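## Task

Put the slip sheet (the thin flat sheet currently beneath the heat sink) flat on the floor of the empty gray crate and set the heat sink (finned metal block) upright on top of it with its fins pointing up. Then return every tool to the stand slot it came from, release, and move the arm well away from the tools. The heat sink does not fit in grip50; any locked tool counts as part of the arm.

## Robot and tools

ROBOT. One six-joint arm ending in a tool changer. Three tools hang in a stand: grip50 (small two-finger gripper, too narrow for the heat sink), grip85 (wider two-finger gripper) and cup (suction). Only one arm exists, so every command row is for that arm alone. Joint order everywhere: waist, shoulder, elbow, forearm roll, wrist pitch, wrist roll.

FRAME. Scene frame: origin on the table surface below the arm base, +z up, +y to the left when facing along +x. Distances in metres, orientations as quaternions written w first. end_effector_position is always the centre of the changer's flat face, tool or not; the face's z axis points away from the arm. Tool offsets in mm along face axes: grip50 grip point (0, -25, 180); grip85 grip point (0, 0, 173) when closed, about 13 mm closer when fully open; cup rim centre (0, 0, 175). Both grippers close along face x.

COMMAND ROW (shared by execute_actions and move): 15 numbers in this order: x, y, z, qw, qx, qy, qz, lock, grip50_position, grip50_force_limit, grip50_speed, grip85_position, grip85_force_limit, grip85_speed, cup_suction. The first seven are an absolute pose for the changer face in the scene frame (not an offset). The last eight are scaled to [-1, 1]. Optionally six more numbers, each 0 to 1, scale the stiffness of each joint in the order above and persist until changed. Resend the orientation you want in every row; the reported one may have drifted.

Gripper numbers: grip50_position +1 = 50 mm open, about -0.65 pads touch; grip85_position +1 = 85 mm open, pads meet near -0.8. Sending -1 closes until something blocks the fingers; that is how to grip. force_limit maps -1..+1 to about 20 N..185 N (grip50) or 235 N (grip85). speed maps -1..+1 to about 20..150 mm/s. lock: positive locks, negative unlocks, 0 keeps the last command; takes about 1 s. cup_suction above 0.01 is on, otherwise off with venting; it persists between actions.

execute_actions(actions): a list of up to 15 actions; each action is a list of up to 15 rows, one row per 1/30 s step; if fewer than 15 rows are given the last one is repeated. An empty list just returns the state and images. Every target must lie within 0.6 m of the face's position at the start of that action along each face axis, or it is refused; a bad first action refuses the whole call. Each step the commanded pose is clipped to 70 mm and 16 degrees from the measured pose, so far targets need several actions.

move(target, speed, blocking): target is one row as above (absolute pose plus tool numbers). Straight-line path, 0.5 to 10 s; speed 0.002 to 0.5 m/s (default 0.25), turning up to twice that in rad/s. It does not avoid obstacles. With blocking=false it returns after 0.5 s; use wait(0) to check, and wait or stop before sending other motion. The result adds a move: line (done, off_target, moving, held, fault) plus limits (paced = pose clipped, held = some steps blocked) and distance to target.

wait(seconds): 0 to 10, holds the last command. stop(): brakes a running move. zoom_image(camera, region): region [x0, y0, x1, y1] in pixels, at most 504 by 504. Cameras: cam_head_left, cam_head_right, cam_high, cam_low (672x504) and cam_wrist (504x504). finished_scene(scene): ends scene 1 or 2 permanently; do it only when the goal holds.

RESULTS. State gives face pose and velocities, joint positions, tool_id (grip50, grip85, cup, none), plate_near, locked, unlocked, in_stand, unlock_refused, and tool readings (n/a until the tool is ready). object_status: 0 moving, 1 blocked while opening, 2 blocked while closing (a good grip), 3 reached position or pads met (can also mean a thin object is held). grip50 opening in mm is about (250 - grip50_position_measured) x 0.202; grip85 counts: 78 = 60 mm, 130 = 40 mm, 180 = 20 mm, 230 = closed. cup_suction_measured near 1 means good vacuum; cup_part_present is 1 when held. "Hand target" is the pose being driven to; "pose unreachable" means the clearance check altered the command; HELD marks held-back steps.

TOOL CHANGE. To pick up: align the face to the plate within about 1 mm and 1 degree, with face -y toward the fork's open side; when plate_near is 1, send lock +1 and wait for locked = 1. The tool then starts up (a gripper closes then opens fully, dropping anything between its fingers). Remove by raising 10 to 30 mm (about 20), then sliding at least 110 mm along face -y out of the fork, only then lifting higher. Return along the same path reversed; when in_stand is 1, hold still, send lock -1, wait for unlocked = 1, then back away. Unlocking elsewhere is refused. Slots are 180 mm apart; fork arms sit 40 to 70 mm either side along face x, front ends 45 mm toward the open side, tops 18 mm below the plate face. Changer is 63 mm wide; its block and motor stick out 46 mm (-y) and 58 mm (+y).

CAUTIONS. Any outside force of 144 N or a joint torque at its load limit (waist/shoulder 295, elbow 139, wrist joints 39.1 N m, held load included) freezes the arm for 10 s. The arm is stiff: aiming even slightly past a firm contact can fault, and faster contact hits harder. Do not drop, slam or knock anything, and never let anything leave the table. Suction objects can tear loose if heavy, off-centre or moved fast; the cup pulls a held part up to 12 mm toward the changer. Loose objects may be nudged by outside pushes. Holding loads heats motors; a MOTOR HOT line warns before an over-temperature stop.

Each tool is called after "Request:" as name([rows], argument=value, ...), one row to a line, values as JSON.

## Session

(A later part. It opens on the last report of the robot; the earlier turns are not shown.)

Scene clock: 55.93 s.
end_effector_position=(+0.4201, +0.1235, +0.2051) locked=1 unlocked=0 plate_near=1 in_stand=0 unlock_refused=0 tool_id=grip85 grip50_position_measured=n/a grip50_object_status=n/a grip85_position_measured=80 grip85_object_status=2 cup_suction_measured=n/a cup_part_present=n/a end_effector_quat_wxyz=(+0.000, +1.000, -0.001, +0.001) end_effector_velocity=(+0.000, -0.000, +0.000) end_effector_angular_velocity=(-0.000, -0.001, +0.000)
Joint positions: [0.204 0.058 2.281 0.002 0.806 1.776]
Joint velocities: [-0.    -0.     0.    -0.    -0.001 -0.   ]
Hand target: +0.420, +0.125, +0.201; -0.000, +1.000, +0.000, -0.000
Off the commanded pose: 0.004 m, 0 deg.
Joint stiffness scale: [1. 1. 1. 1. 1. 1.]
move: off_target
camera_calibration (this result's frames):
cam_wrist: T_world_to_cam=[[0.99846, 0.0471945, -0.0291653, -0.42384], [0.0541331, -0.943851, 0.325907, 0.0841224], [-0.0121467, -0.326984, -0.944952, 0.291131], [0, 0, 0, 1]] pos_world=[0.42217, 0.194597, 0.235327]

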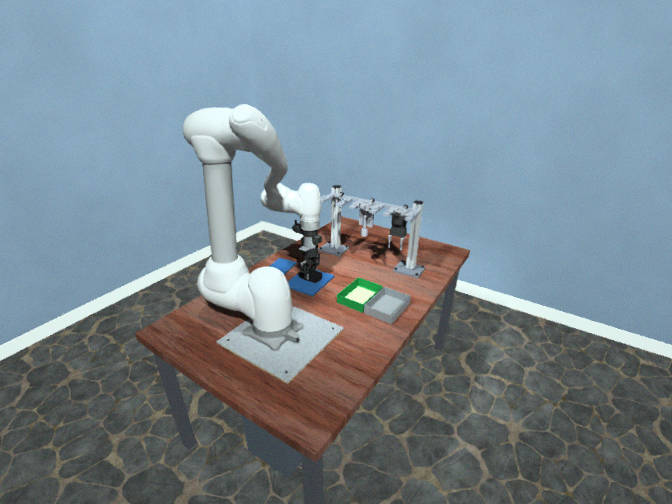

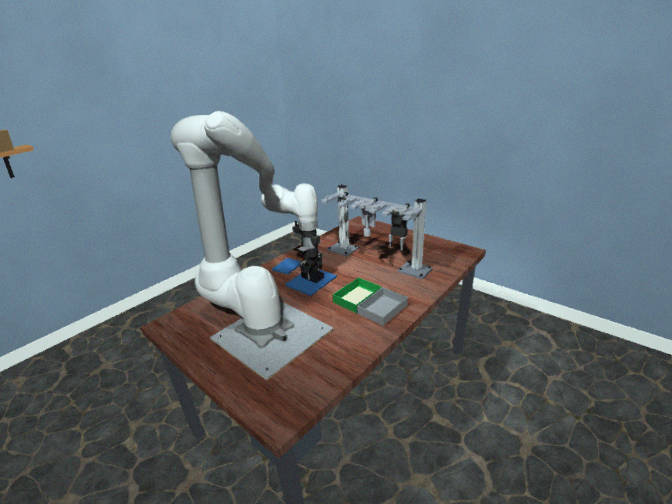

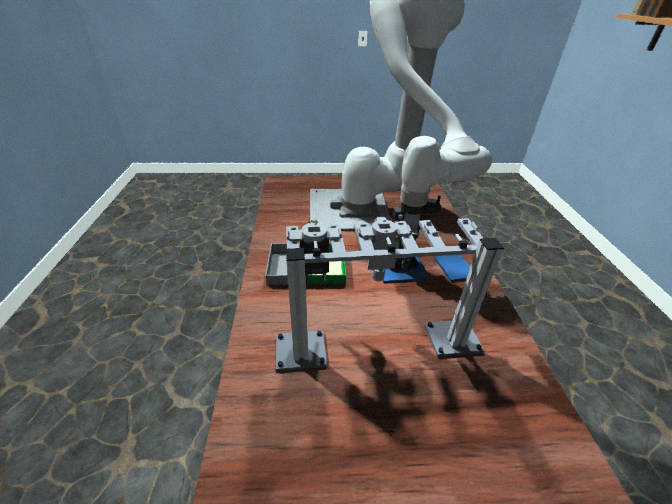

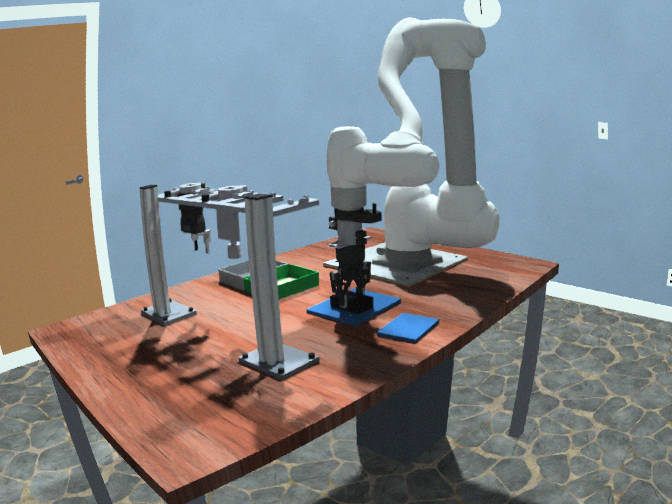

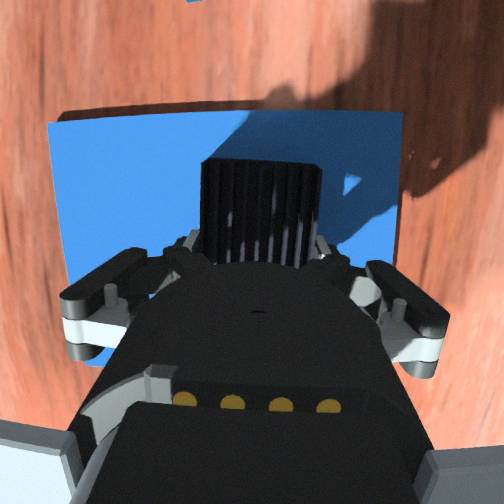

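Request:
move(target=[0.42,0.125,0.203,0,1,0,0,0,1,0,0,1,-0.3,-0.5,0])

Request:
move(target=[0.42,0.125,0.26,0,1,0,0,0,1,0,0,1,-0.3,-0.5,0], speed=0.1)

Request:
move(target=[0.532,0.147,0.382,0,0.688,0.7257,0,0,1,0,0,1,-0.3,0,0])

Request:
move(target=[0.674,0.153,0.38,0,0.688,0.7257,0,0,1,0,0,1,-0.3,0,0], speed=0.08)

Request:
move(target=[0.673,0.1535,0.354,0,0.688,0.7257,0,0,1,0,0,1,-0.3,0,0], speed=0.03)

Request:
execute_actions([
  [[0.673,0.1535,0.356,0,0.688,0.7257,0,-1,1,0,0,1,-0.3,0,0]],
  [[0.673,0.1535,0.356,0,0.688,0.7257,0,-1,1,0,0,1,-0.3,0,0]],
  [[0.673,0.1535,0.356,0,0.688,0.7257,0,-1,1,0,0,1,-0.3,0,0]],
])

Scene clock: 65.77 s.
end_effector_position=(+0.4201, +0.1235, +0.2051) locked=1 unlocked=0 plate_near=1 in_stand=0 unlock_refused=0 tool_id=grip85 grip50_position_measured=n/a grip50_object_status=n/a grip85_position_measured=3 grip85_object_status=0 cup_suction_measured=n/a cup_part_present=n/a end_effector_quat_wxyz=(+0.000, +1.000, -0.001, +0.001) end_effector_velocity=(-0.001, +0.000, -0.000) end_effector_angular_velocity=(+0.000, +0.002, +0.000)
Joint positions: [0.204 0.058 2.281 0.002 0.806 1.776]
Joint velocities: [ 0.    -0.     0.     0.001  0.001 -0.   ]
Hand target: +0.420, +0.125, +0.203; +0.000, +1.000, +0.000, -0.000
Off the commanded pose: 0.003 m, 0 deg.
Joint stiffness scale: [1. 1. 1. 1. 1. 1.]
move: done
camera_calibration (this result's frames):
cam_wrist: T_world_to_cam=[[0.998461, 0.0471954, -0.0291349, -0.423852], [0.054124, -0.943853, 0.325903, 0.0841281], [-0.0121179, -0.326978, -0.944954, 0.291119], [0, 0, 0, 1]] pos_world=[0.422174, 0.194598, 0.235328]

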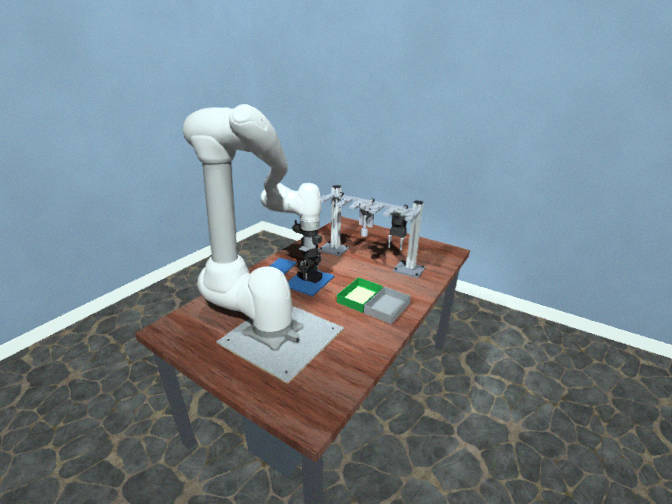

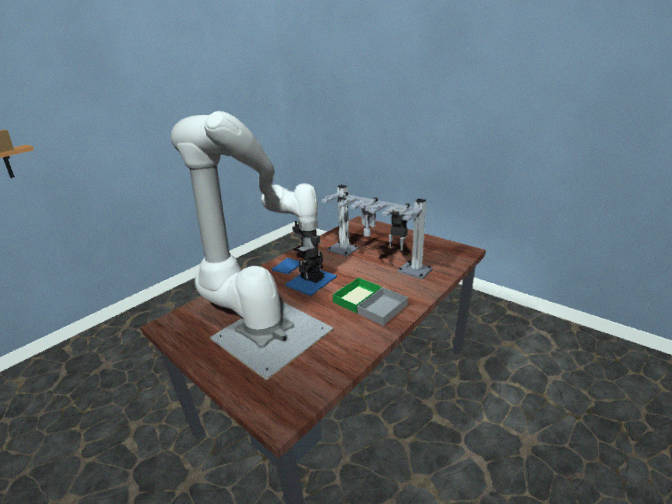

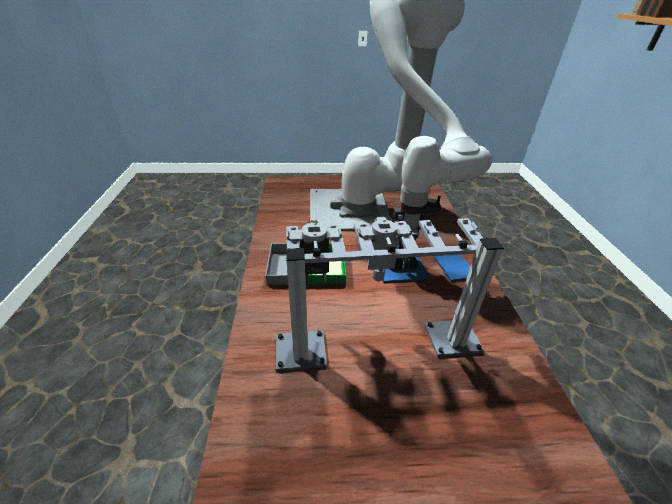

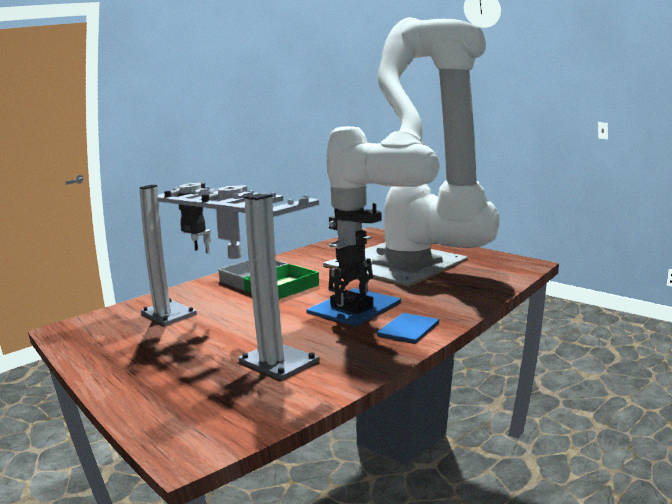

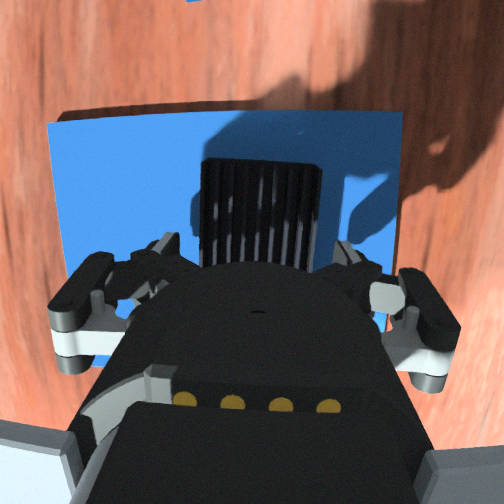

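Scene clock: 66.77 s.
end_effector_position=(+0.4206, +0.1238, +0.2569) locked=1 unlocked=0 plate_near=1 in_stand=0 unlock_refused=0 tool_id=grip85 grip50_position_measured=n/a grip50_object_status=n/a grip85_position_measured=3 grip85_object_status=3 cup_suction_measured=n/a cup_part_present=n/a end_effector_quat_wxyz=(+0.001, +1.000, -0.000, -0.001) end_effector_velocity=(-0.001, -0.000, +0.002) end_effector_angular_velocity=(-0.001, +0.002, +0.000)
Joint positions: [ 0.204 -0.009  2.229  0.002  0.929  1.776]
Joint velocities: [-0.    -0.002 -0.001 -0.001  0.007  0.   ]
Hand target: +0.420, +0.125, +0.260; +0.000, +1.000, -0.000, +0.000
Off the commanded pose: 0.003 m, 0 deg.
Joint stiffness scale: [1. 1. 1. 1. 1. 1.]
move: done
camera_calibration (this result's frames):
cam_wrist: T_world_to_cam=[[0.998339, 0.0473834, -0.0327732, -0.421914], [0.0554978, -0.943657, 0.326239, 0.066808], [-0.0154683, -0.327516, -0.944719, 0.341516], [0, 0, 0, 1]] pos_world=[0.422788, 0.194887, 0.287013]

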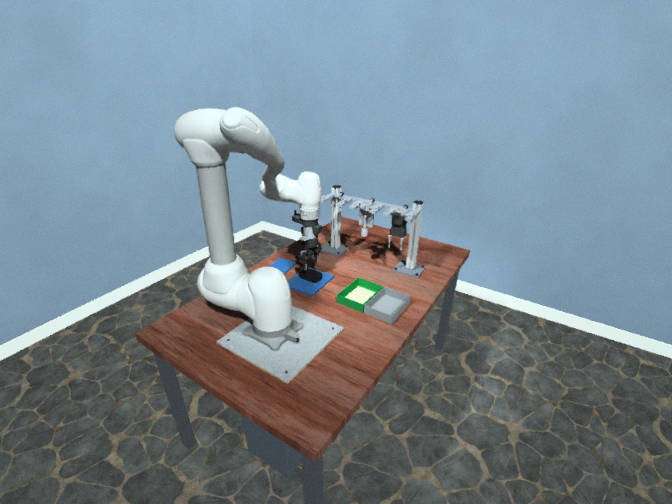

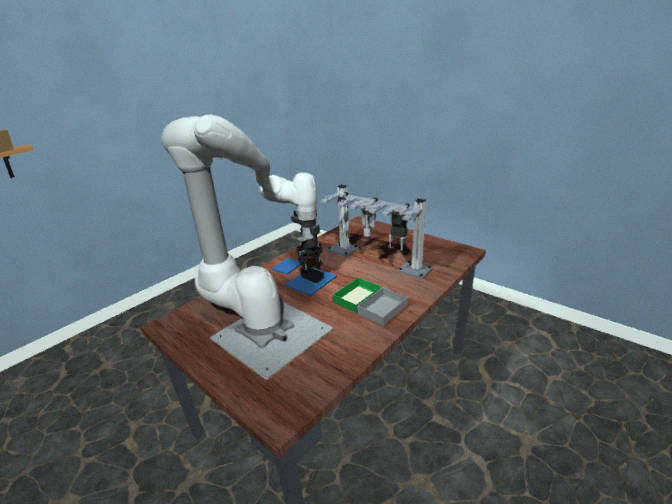

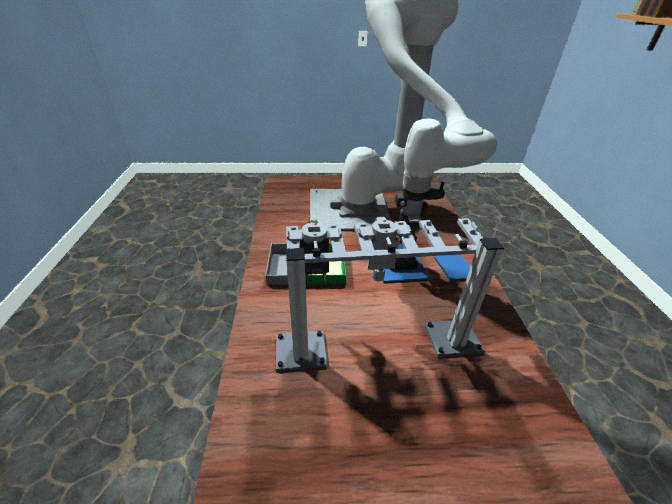

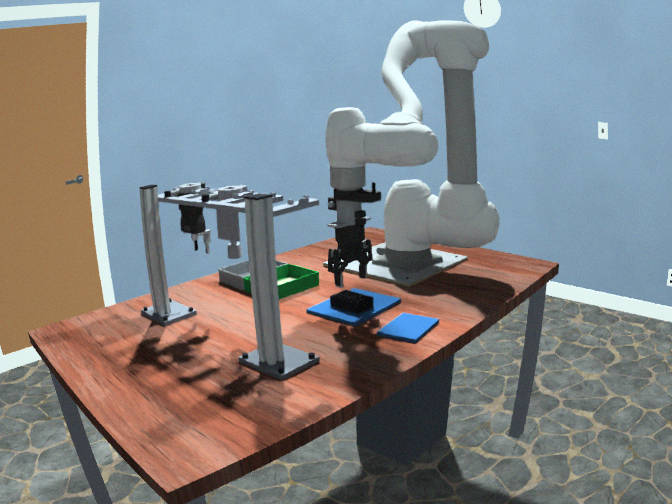

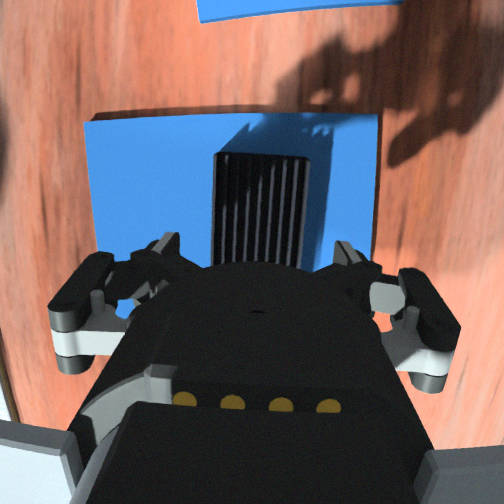

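Scene clock: 70.53 s.
end_effector_position=(+0.5310, +0.1471, +0.3832) locked=1 unlocked=0 plate_near=1 in_stand=0 unlock_refused=0 tool_id=grip85 grip50_position_measured=n/a grip50_object_status=n/a grip85_position_measured=3 grip85_object_status=3 cup_suction_measured=n/a cup_part_present=n/a end_effector_quat_wxyz=(+0.002, +0.689, +0.725, +0.003) end_effector_velocity=(-0.000, +0.000, +0.001) end_effector_angular_velocity=(-0.001, +0.003, +0.012)
Joint positions: [0.204 0.055 1.903 0.002 1.182 0.154]
Joint velocities: [ 0.     0.    -0.002 -0.     0.004 -0.012]
Hand target: +0.532, +0.147, +0.382; +0.000, +0.688, +0.726, -0.000
Off the commanded pose: 0.002 m, 0 deg.
Joint stiffness scale: [1. 1. 1. 1. 1. 1.]
move: done
camera_calibration (this result's frames):
cam_wrist: T_world_to_cam=[[-0.0979048, 0.994736, -0.0302625, -0.0872735], [0.93779, 0.102393, 0.331762, -0.582993], [0.333114, 0.00410122, -0.942878, 0.235661], [0, 0, 0, 1]] pos_world=[0.459678, 0.145542, 0.412973]

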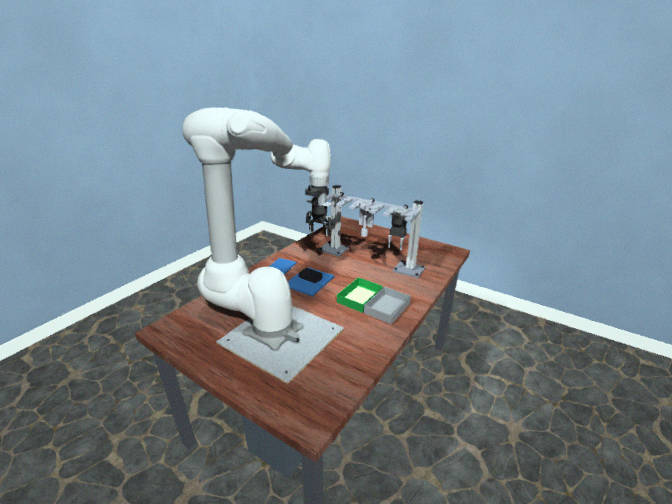

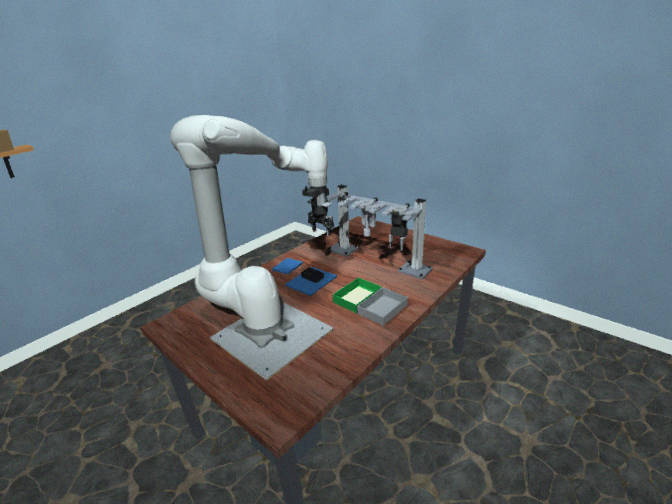

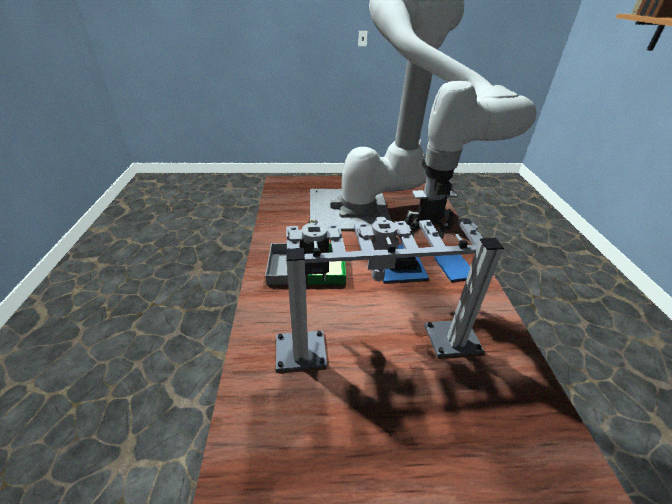

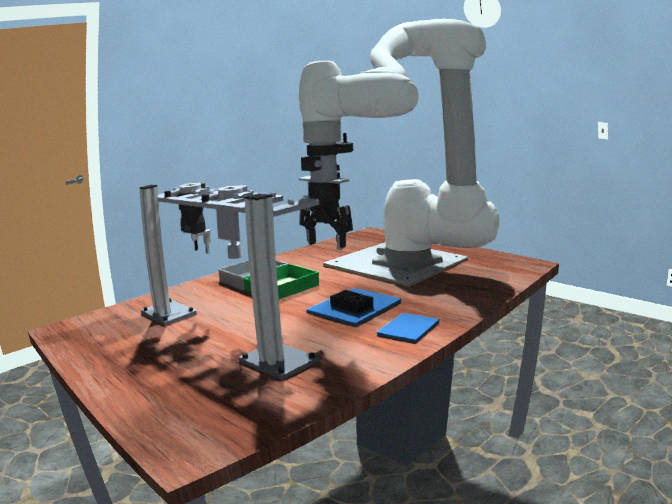

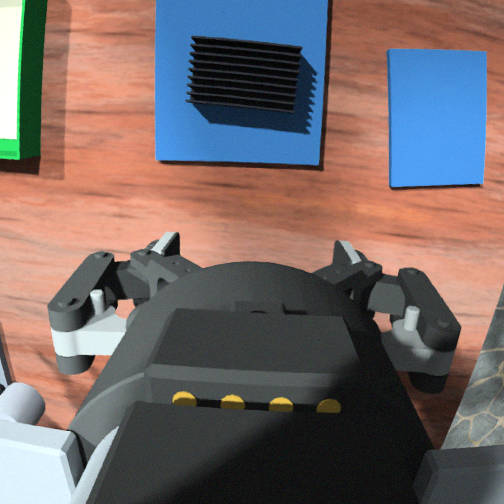

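Scene clock: 72.77 s.
end_effector_position=(+0.6723, +0.1547, +0.3818) locked=1 unlocked=0 plate_near=1 in_stand=0 unlock_refused=0 tool_id=grip85 grip50_position_measured=n/a grip50_object_status=n/a grip85_position_measured=3 grip85_object_status=3 cup_suction_measured=n/a cup_part_present=n/a end_effector_quat_wxyz=(+0.002, +0.688, +0.726, +0.003) end_effector_velocity=(+0.002, +0.000, +0.001) end_effector_angular_velocity=(-0.001, +0.000, +0.001)
Joint positions: [0.173 0.27  1.651 0.002 1.219 0.12 ]
Joint velocities: [-0.     0.003 -0.005 -0.001  0.002 -0.   ]
Hand target: +0.674, +0.153, +0.380; -0.000, +0.688, +0.726, +0.000
Off the commanded pose: 0.003 m, 0 deg.
Joint stiffness scale: [1. 1. 1. 1. 1. 1.]
move: done
camera_calibration (this result's frames):
cam_wrist: T_world_to_cam=[[-0.101861, 0.994336, -0.0303209, -0.0782843], [0.937436, 0.106144, 0.331583, -0.7161], [0.332924, 0.00535158, -0.942939, 0.187123], [0, 0, 0, 1]] pos_world=[0.601026, 0.152849, 0.411518]

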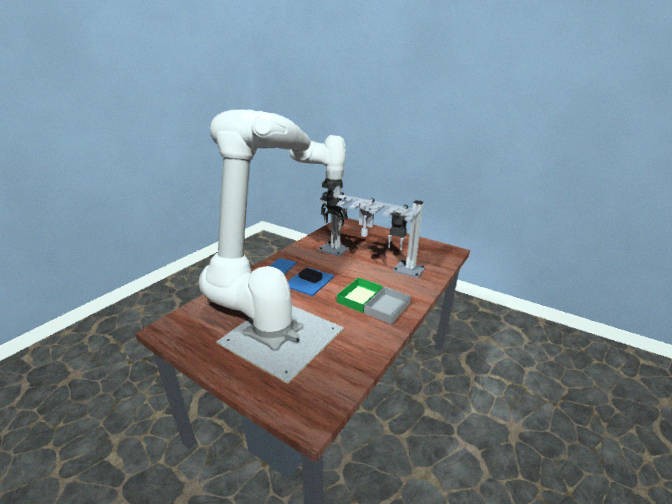

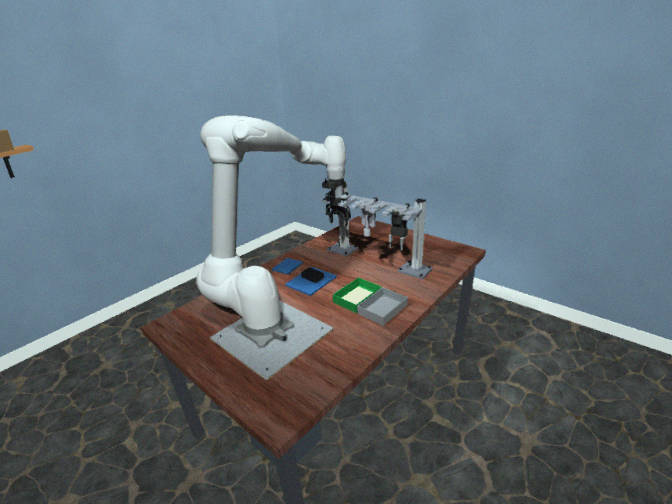

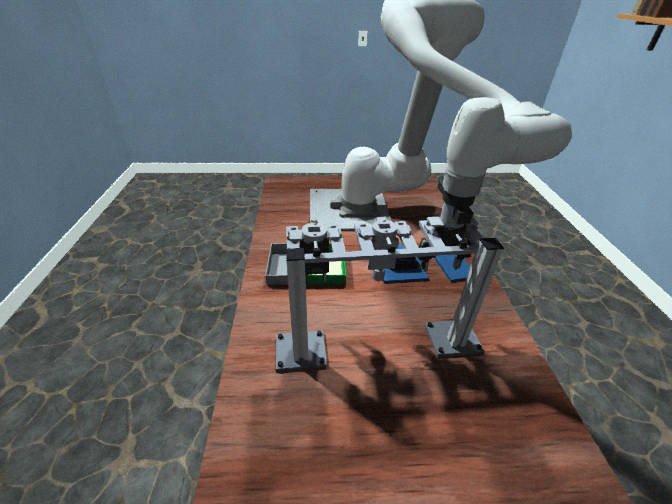

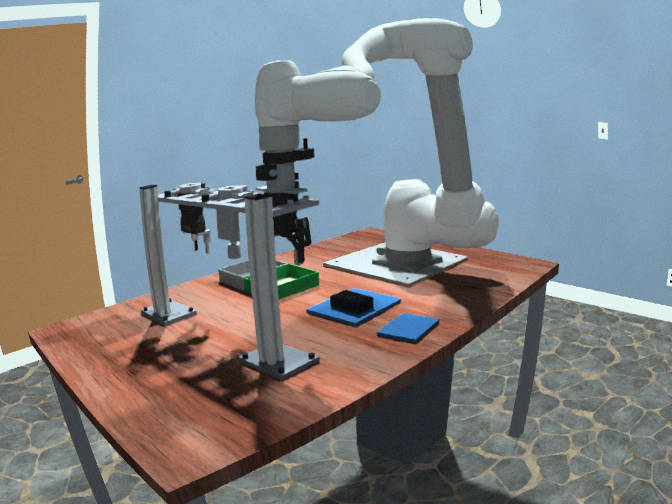

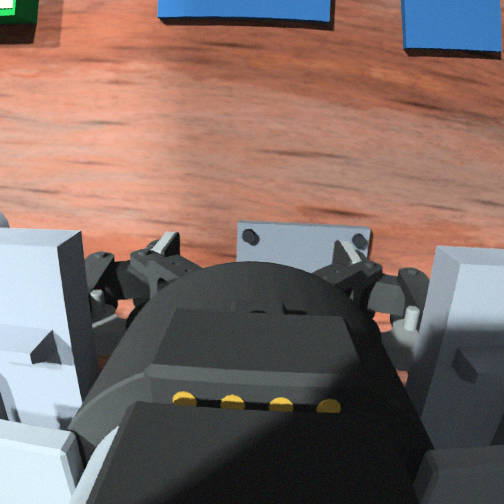

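Scene clock: 73.97 s.
end_effector_position=(+0.6719, +0.1546, +0.3601) locked=1 unlocked=0 plate_near=1 in_stand=1 unlock_refused=0 tool_id=grip85 grip50_position_measured=n/a grip50_object_status=n/a grip85_position_measured=3 grip85_object_status=3 cup_suction_measured=n/a cup_part_present=n/a end_effector_quat_wxyz=(+0.001, +0.688, +0.726, +0.001) end_effector_velocity=(+0.001, +0.000, +0.000) end_effector_angular_velocity=(+0.001, -0.003, +0.000)
Joint positions: [0.173 0.283 1.675 0.002 1.185 0.12 ]
Joint velocities: [-0.    -0.    -0.001  0.    -0.002 -0.001]
Hand target: +0.673, +0.153, +0.354; -0.000, +0.688, +0.726, -0.000
Off the commanded pose: 0.006 m, 0 deg.
Joint stiffness scale: [1. 1. 1. 1. 1. 1.]
move: off_target
camera_calibration (this result's frames):
cam_wrist: T_world_to_cam=[[-0.101889, 0.994325, -0.030586, -0.0787357], [0.938491, 0.106274, 0.328543, -0.708093], [0.32993, 0.00477017, -0.943994, 0.169324], [0, 0, 0, 1]] pos_world=[0.600651, 0.152733, 0.390071]

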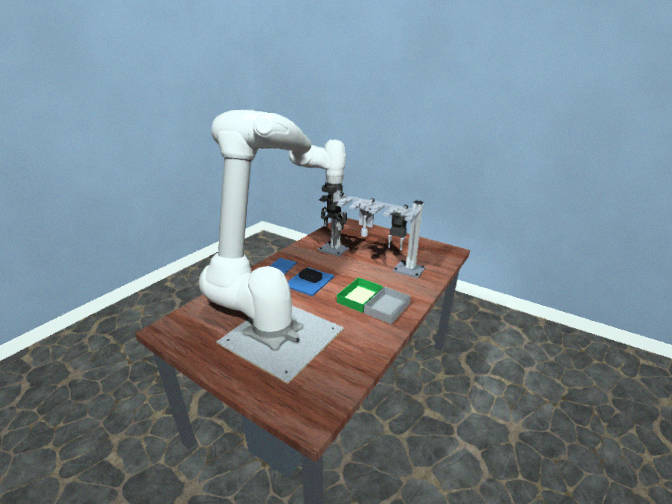

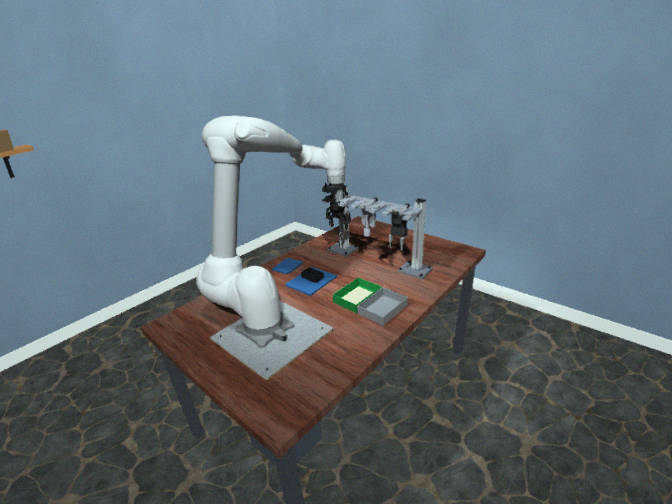

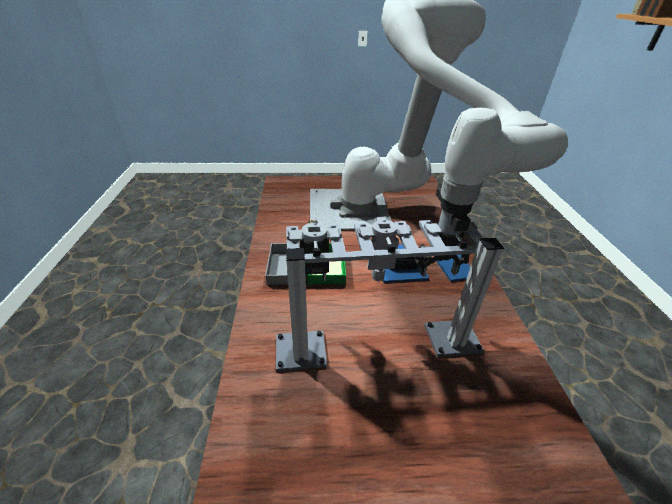

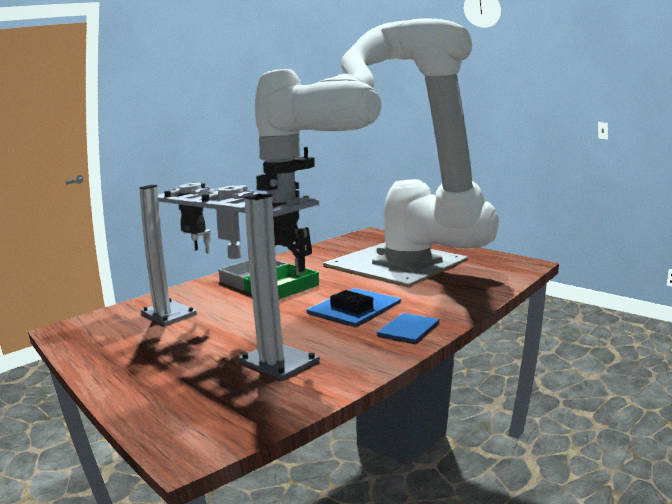

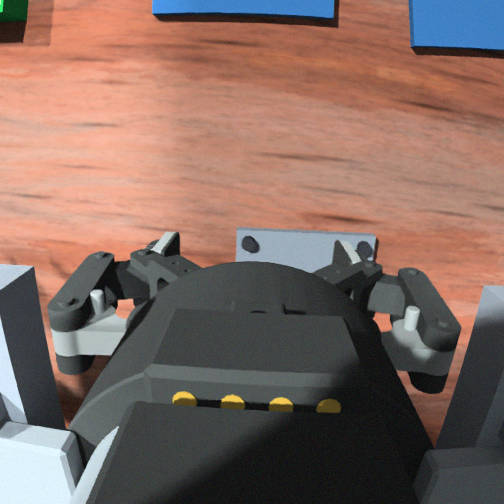

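Scene clock: 75.47 s.
end_effector_position=(+0.6718, +0.1545, +0.3600) locked=0 unlocked=1 plate_near=1 in_stand=1 unlock_refused=0 tool_id=none grip50_position_measured=n/a grip50_object_status=n/a grip85_position_measured=n/a grip85_object_status=n/a cup_suction_measured=n/a cup_part_present=n/a end_effector_quat_wxyz=(+0.001, +0.688, +0.726, +0.001) end_effector_velocity=(-0.000, +0.000, -0.000) end_effector_angular_velocity=(+0.000, +0.001, +0.000)
Joint positions: [0.173 0.283 1.676 0.002 1.185 0.12 ]
Joint velocities: [ 0. -0.  0.  0.  0. -0.]
Hand target: +0.673, +0.153, +0.356; -0.000, +0.688, +0.726, -0.000
Off the commanded pose: 0.004 m, 0 deg.
Joint stiffness scale: [1. 1. 1. 1. 1. 1.]
Step readings (end_effector_position; steps 1 to 15: 1st action; 16 to 30: 2nd action; 31 to 45: 3rd action):
0: (+0.6719, +0.1546, +0.3601)
1: (+0.6718, +0.1545, +0.3600)
2: (+0.6718, +0.1545, +0.3600)
4: (+0.6718, +0.1545, +0.3600)
8: (+0.6718, +0.1545, +0.3600)
15: (+0.6718, +0.1545, +0.3600)
16: (+0.6718, +0.1545, +0.3600)
17: (+0.6718, +0.1545, +0.3600)
19: (+0.6718, +0.1545, +0.3600)
23: (+0.6718, +0.1545, +0.3600)
30: (+0.6718, +0.1545, +0.3600)
31: (+0.6718, +0.1545, +0.3600)
32: (+0.6718, +0.1545, +0.3600)
34: (+0.6718, +0.1545, +0.3600)
38: (+0.6718, +0.1545, +0.3600)
45: end_effector_position above
camera_calibration (this result's frames):
cam_wrist: T_world_to_cam=[[-0.10189, 0.994325, -0.0305908, -0.0787329], [0.938512, 0.106277, 0.328482, -0.708038], [0.329869, 0.00475923, -0.944015, 0.169317], [0, 0, 0, 1]] pos_world=[0.600628, 0.152728, 0.390007]

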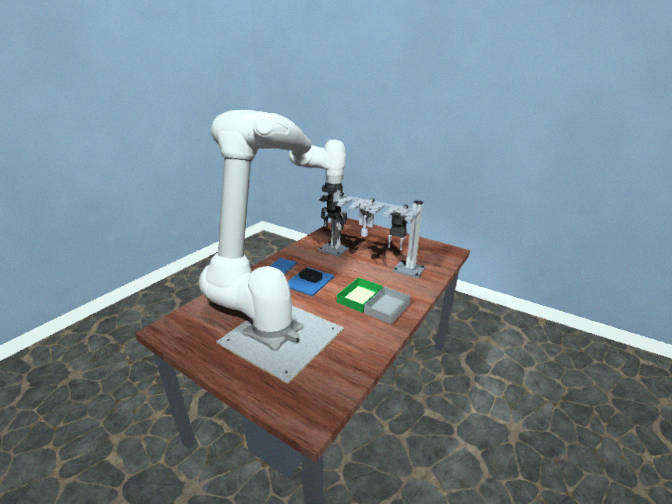

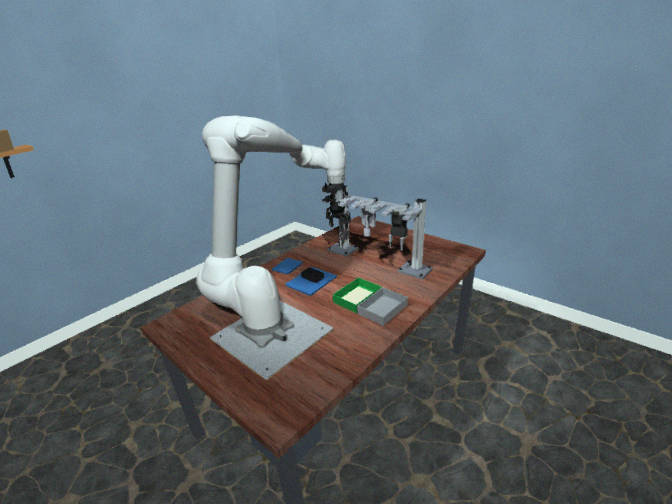

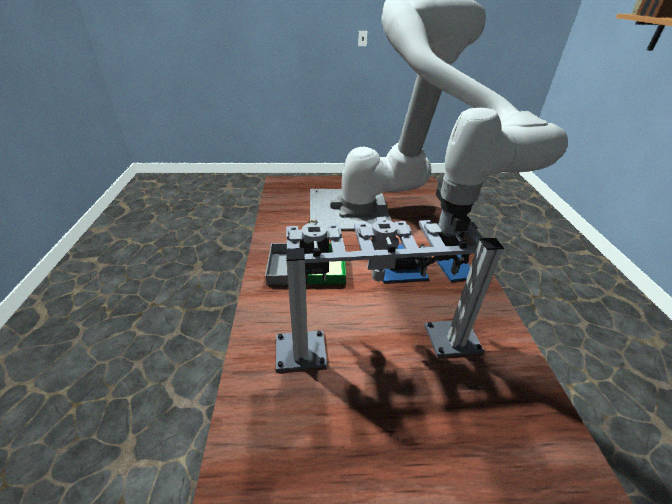

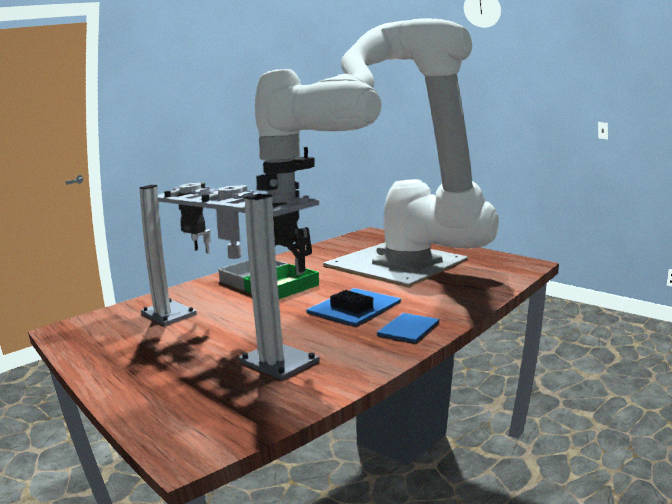

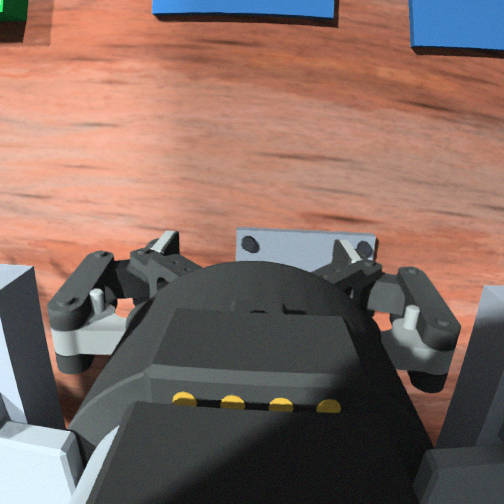

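Request:
move(target=[0.671,0.1545,0.413,0,0.688,0.7257,0,0,1,0,0,1,-0.3,0,0], speed=0.06)

Request:
move(target=[0.681,-0.0275,0.41,0,0.688,0.7257,0,0,1,0,0,1,-0.3,0,0], speed=0.15)

Scene clock: 81.77 s.
end_effector_position=(+0.6723, +0.1547, +0.4086) locked=0 unlocked=1 plate_near=0 in_stand=0 unlock_refused=0 tool_id=none grip50_position_measured=n/a grip50_object_status=n/a grip85_position_measured=n/a grip85_object_status=n/a cup_suction_measured=n/a cup_part_present=n/a end_effector_quat_wxyz=(-0.001, +0.688, +0.726, -0.001) end_effector_velocity=(-0.000, -0.000, +0.002) end_effector_angular_velocity=(-0.001, +0.004, -0.000)
Joint positions: [0.173 0.259 1.615 0.002 1.275 0.12 ]
Joint velocities: [-0.    -0.    -0.004 -0.     0.008 -0.   ]
Hand target: +0.671, +0.155, +0.413; +0.000, +0.688, +0.726, -0.000
Off the commanded pose: 0.005 m, 0 deg.
Joint stiffness scale: [1. 1. 1. 1. 1. 1.]
move: off_target
camera_calibration (this result's frames):
cam_wrist: T_world_to_cam=[[-0.102237, 0.99428, -0.030915, -0.077031], [0.94025, 0.106735, 0.323322, -0.723543], [0.324772, 0.00398776, -0.945784, 0.219269], [0, 0, 0, 1]] pos_world=[0.601223, 0.152943, 0.438937]

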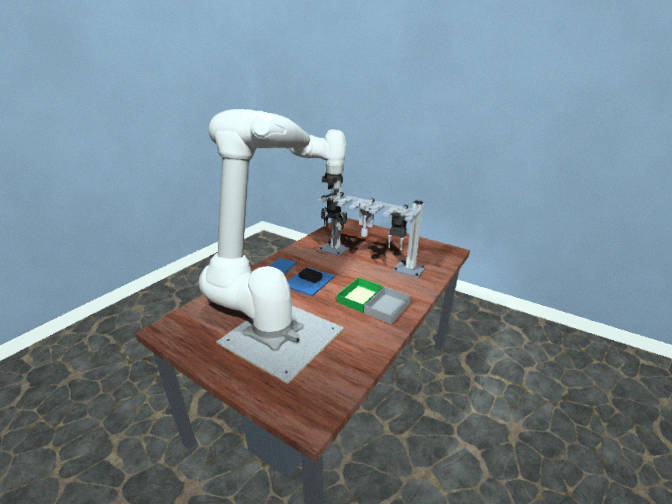

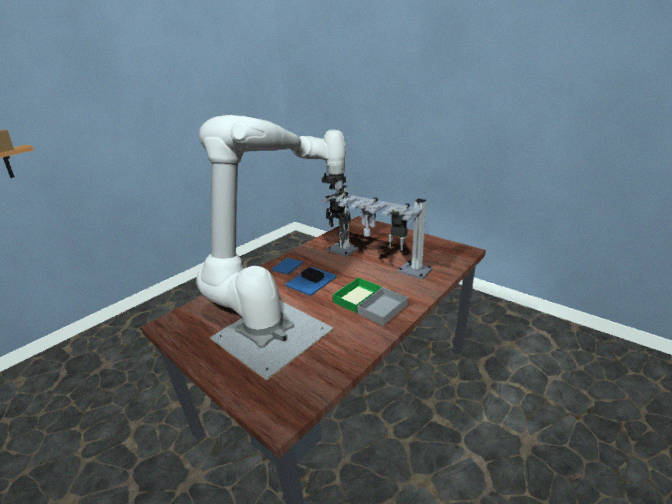

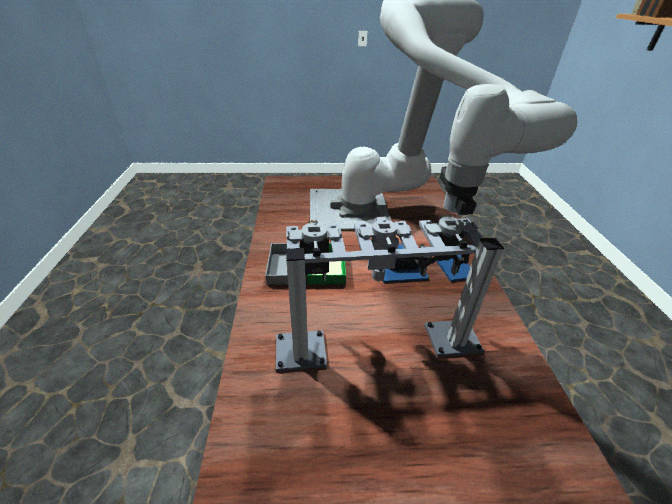

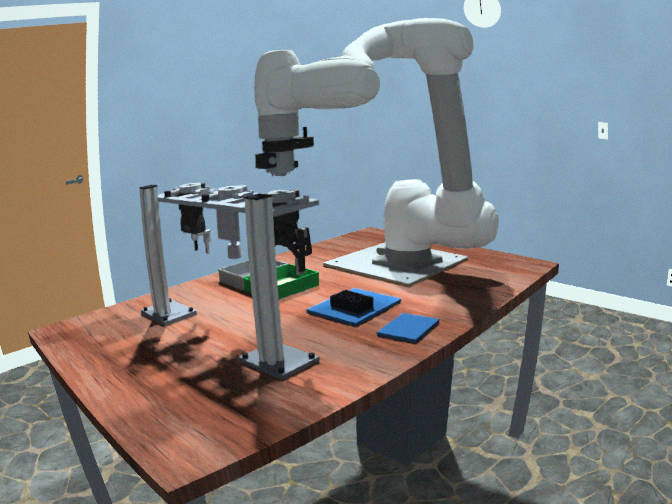

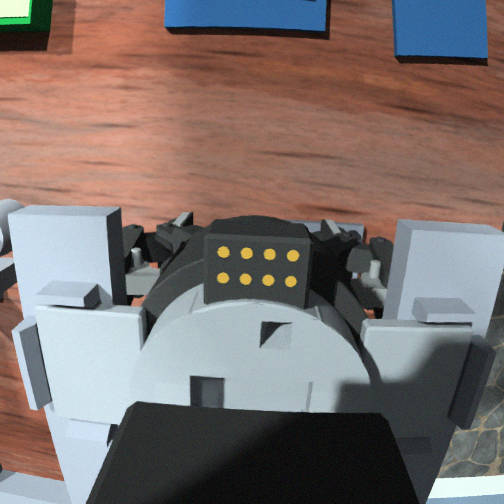

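Scene clock: 83.50 s.
end_effector_position=(+0.6797, -0.0250, +0.4085) locked=0 unlocked=1 plate_near=0 in_stand=0 unlock_refused=0 tool_id=none grip50_position_measured=n/a grip50_object_status=n/a grip85_position_measured=n/a grip85_object_status=n/a cup_suction_measured=n/a cup_part_present=n/a end_effector_quat_wxyz=(-0.003, +0.688, +0.726, -0.001) end_effector_velocity=(+0.001, -0.002, +0.001) end_effector_angular_velocity=(+0.000, -0.003, +0.002)
Joint positions: [-0.089  0.246  1.632  0.002  1.275 -0.143]
Joint velocities: [-0.003  0.    -0.001  0.    -0.001 -0.005]
Hand target: +0.681, -0.028, +0.410; -0.000, +0.688, +0.726, -0.000
Off the commanded pose: 0.003 m, 0 deg.
Joint stiffness scale: [1. 1. 1. 1. 1. 1.]
move: done
camera_calibration (this result's frames):
cam_wrist: T_world_to_cam=[[-0.101716, 0.994412, -0.0282509, 0.101036], [0.941457, 0.105397, 0.320233, -0.710954], [0.321422, 0.0059759, -0.946917, 0.220307], [0, 0, 0, 1]] pos_world=[0.608798, -0.0268552, 0.439138]

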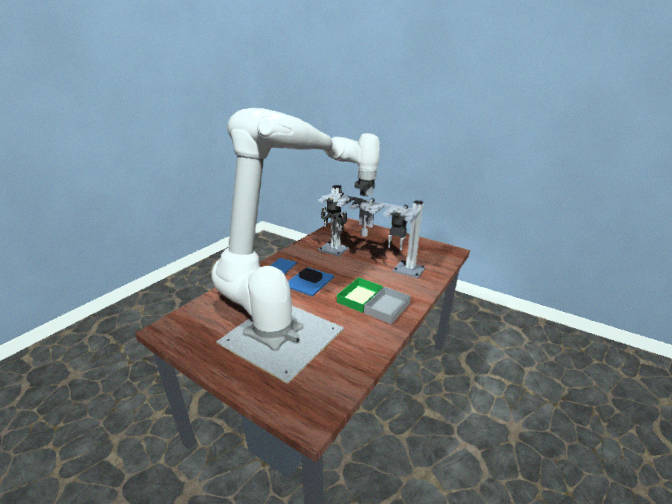

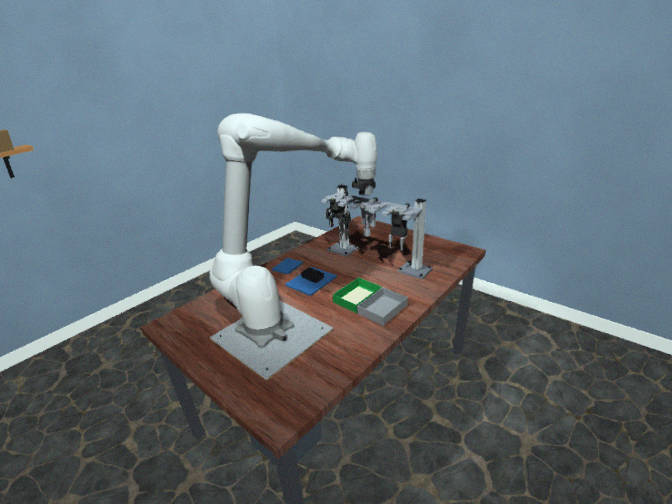

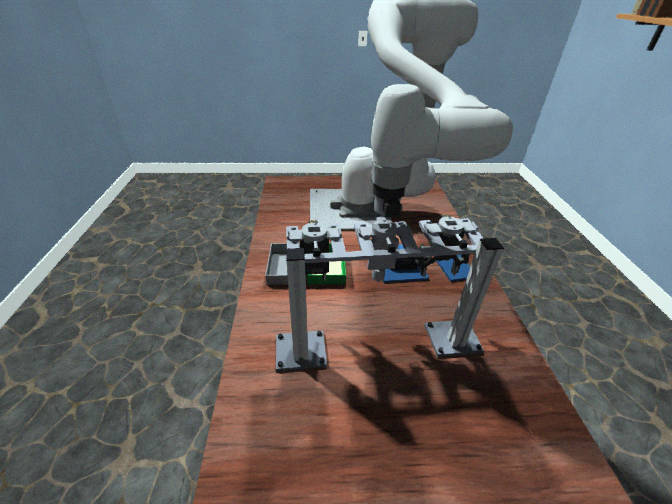

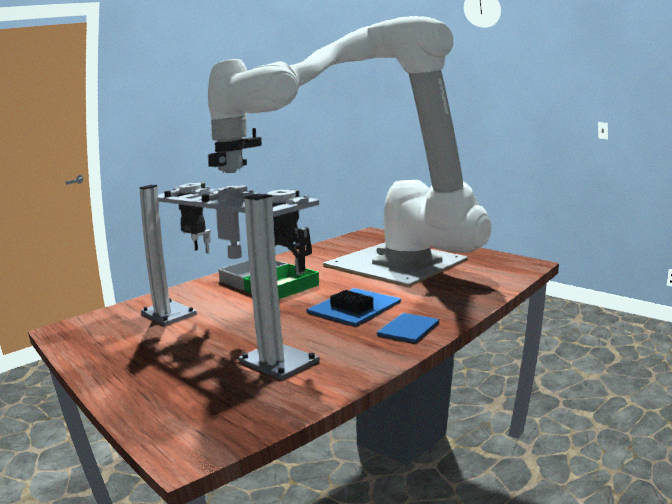

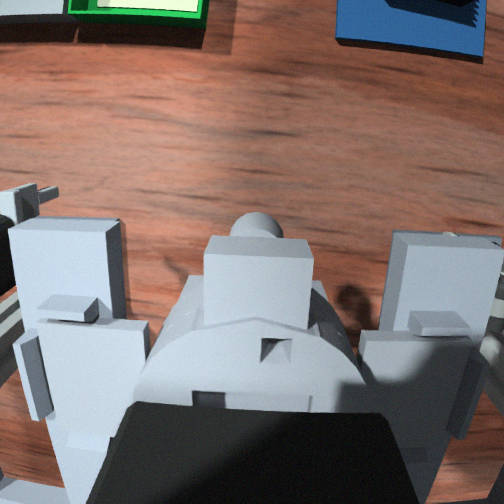

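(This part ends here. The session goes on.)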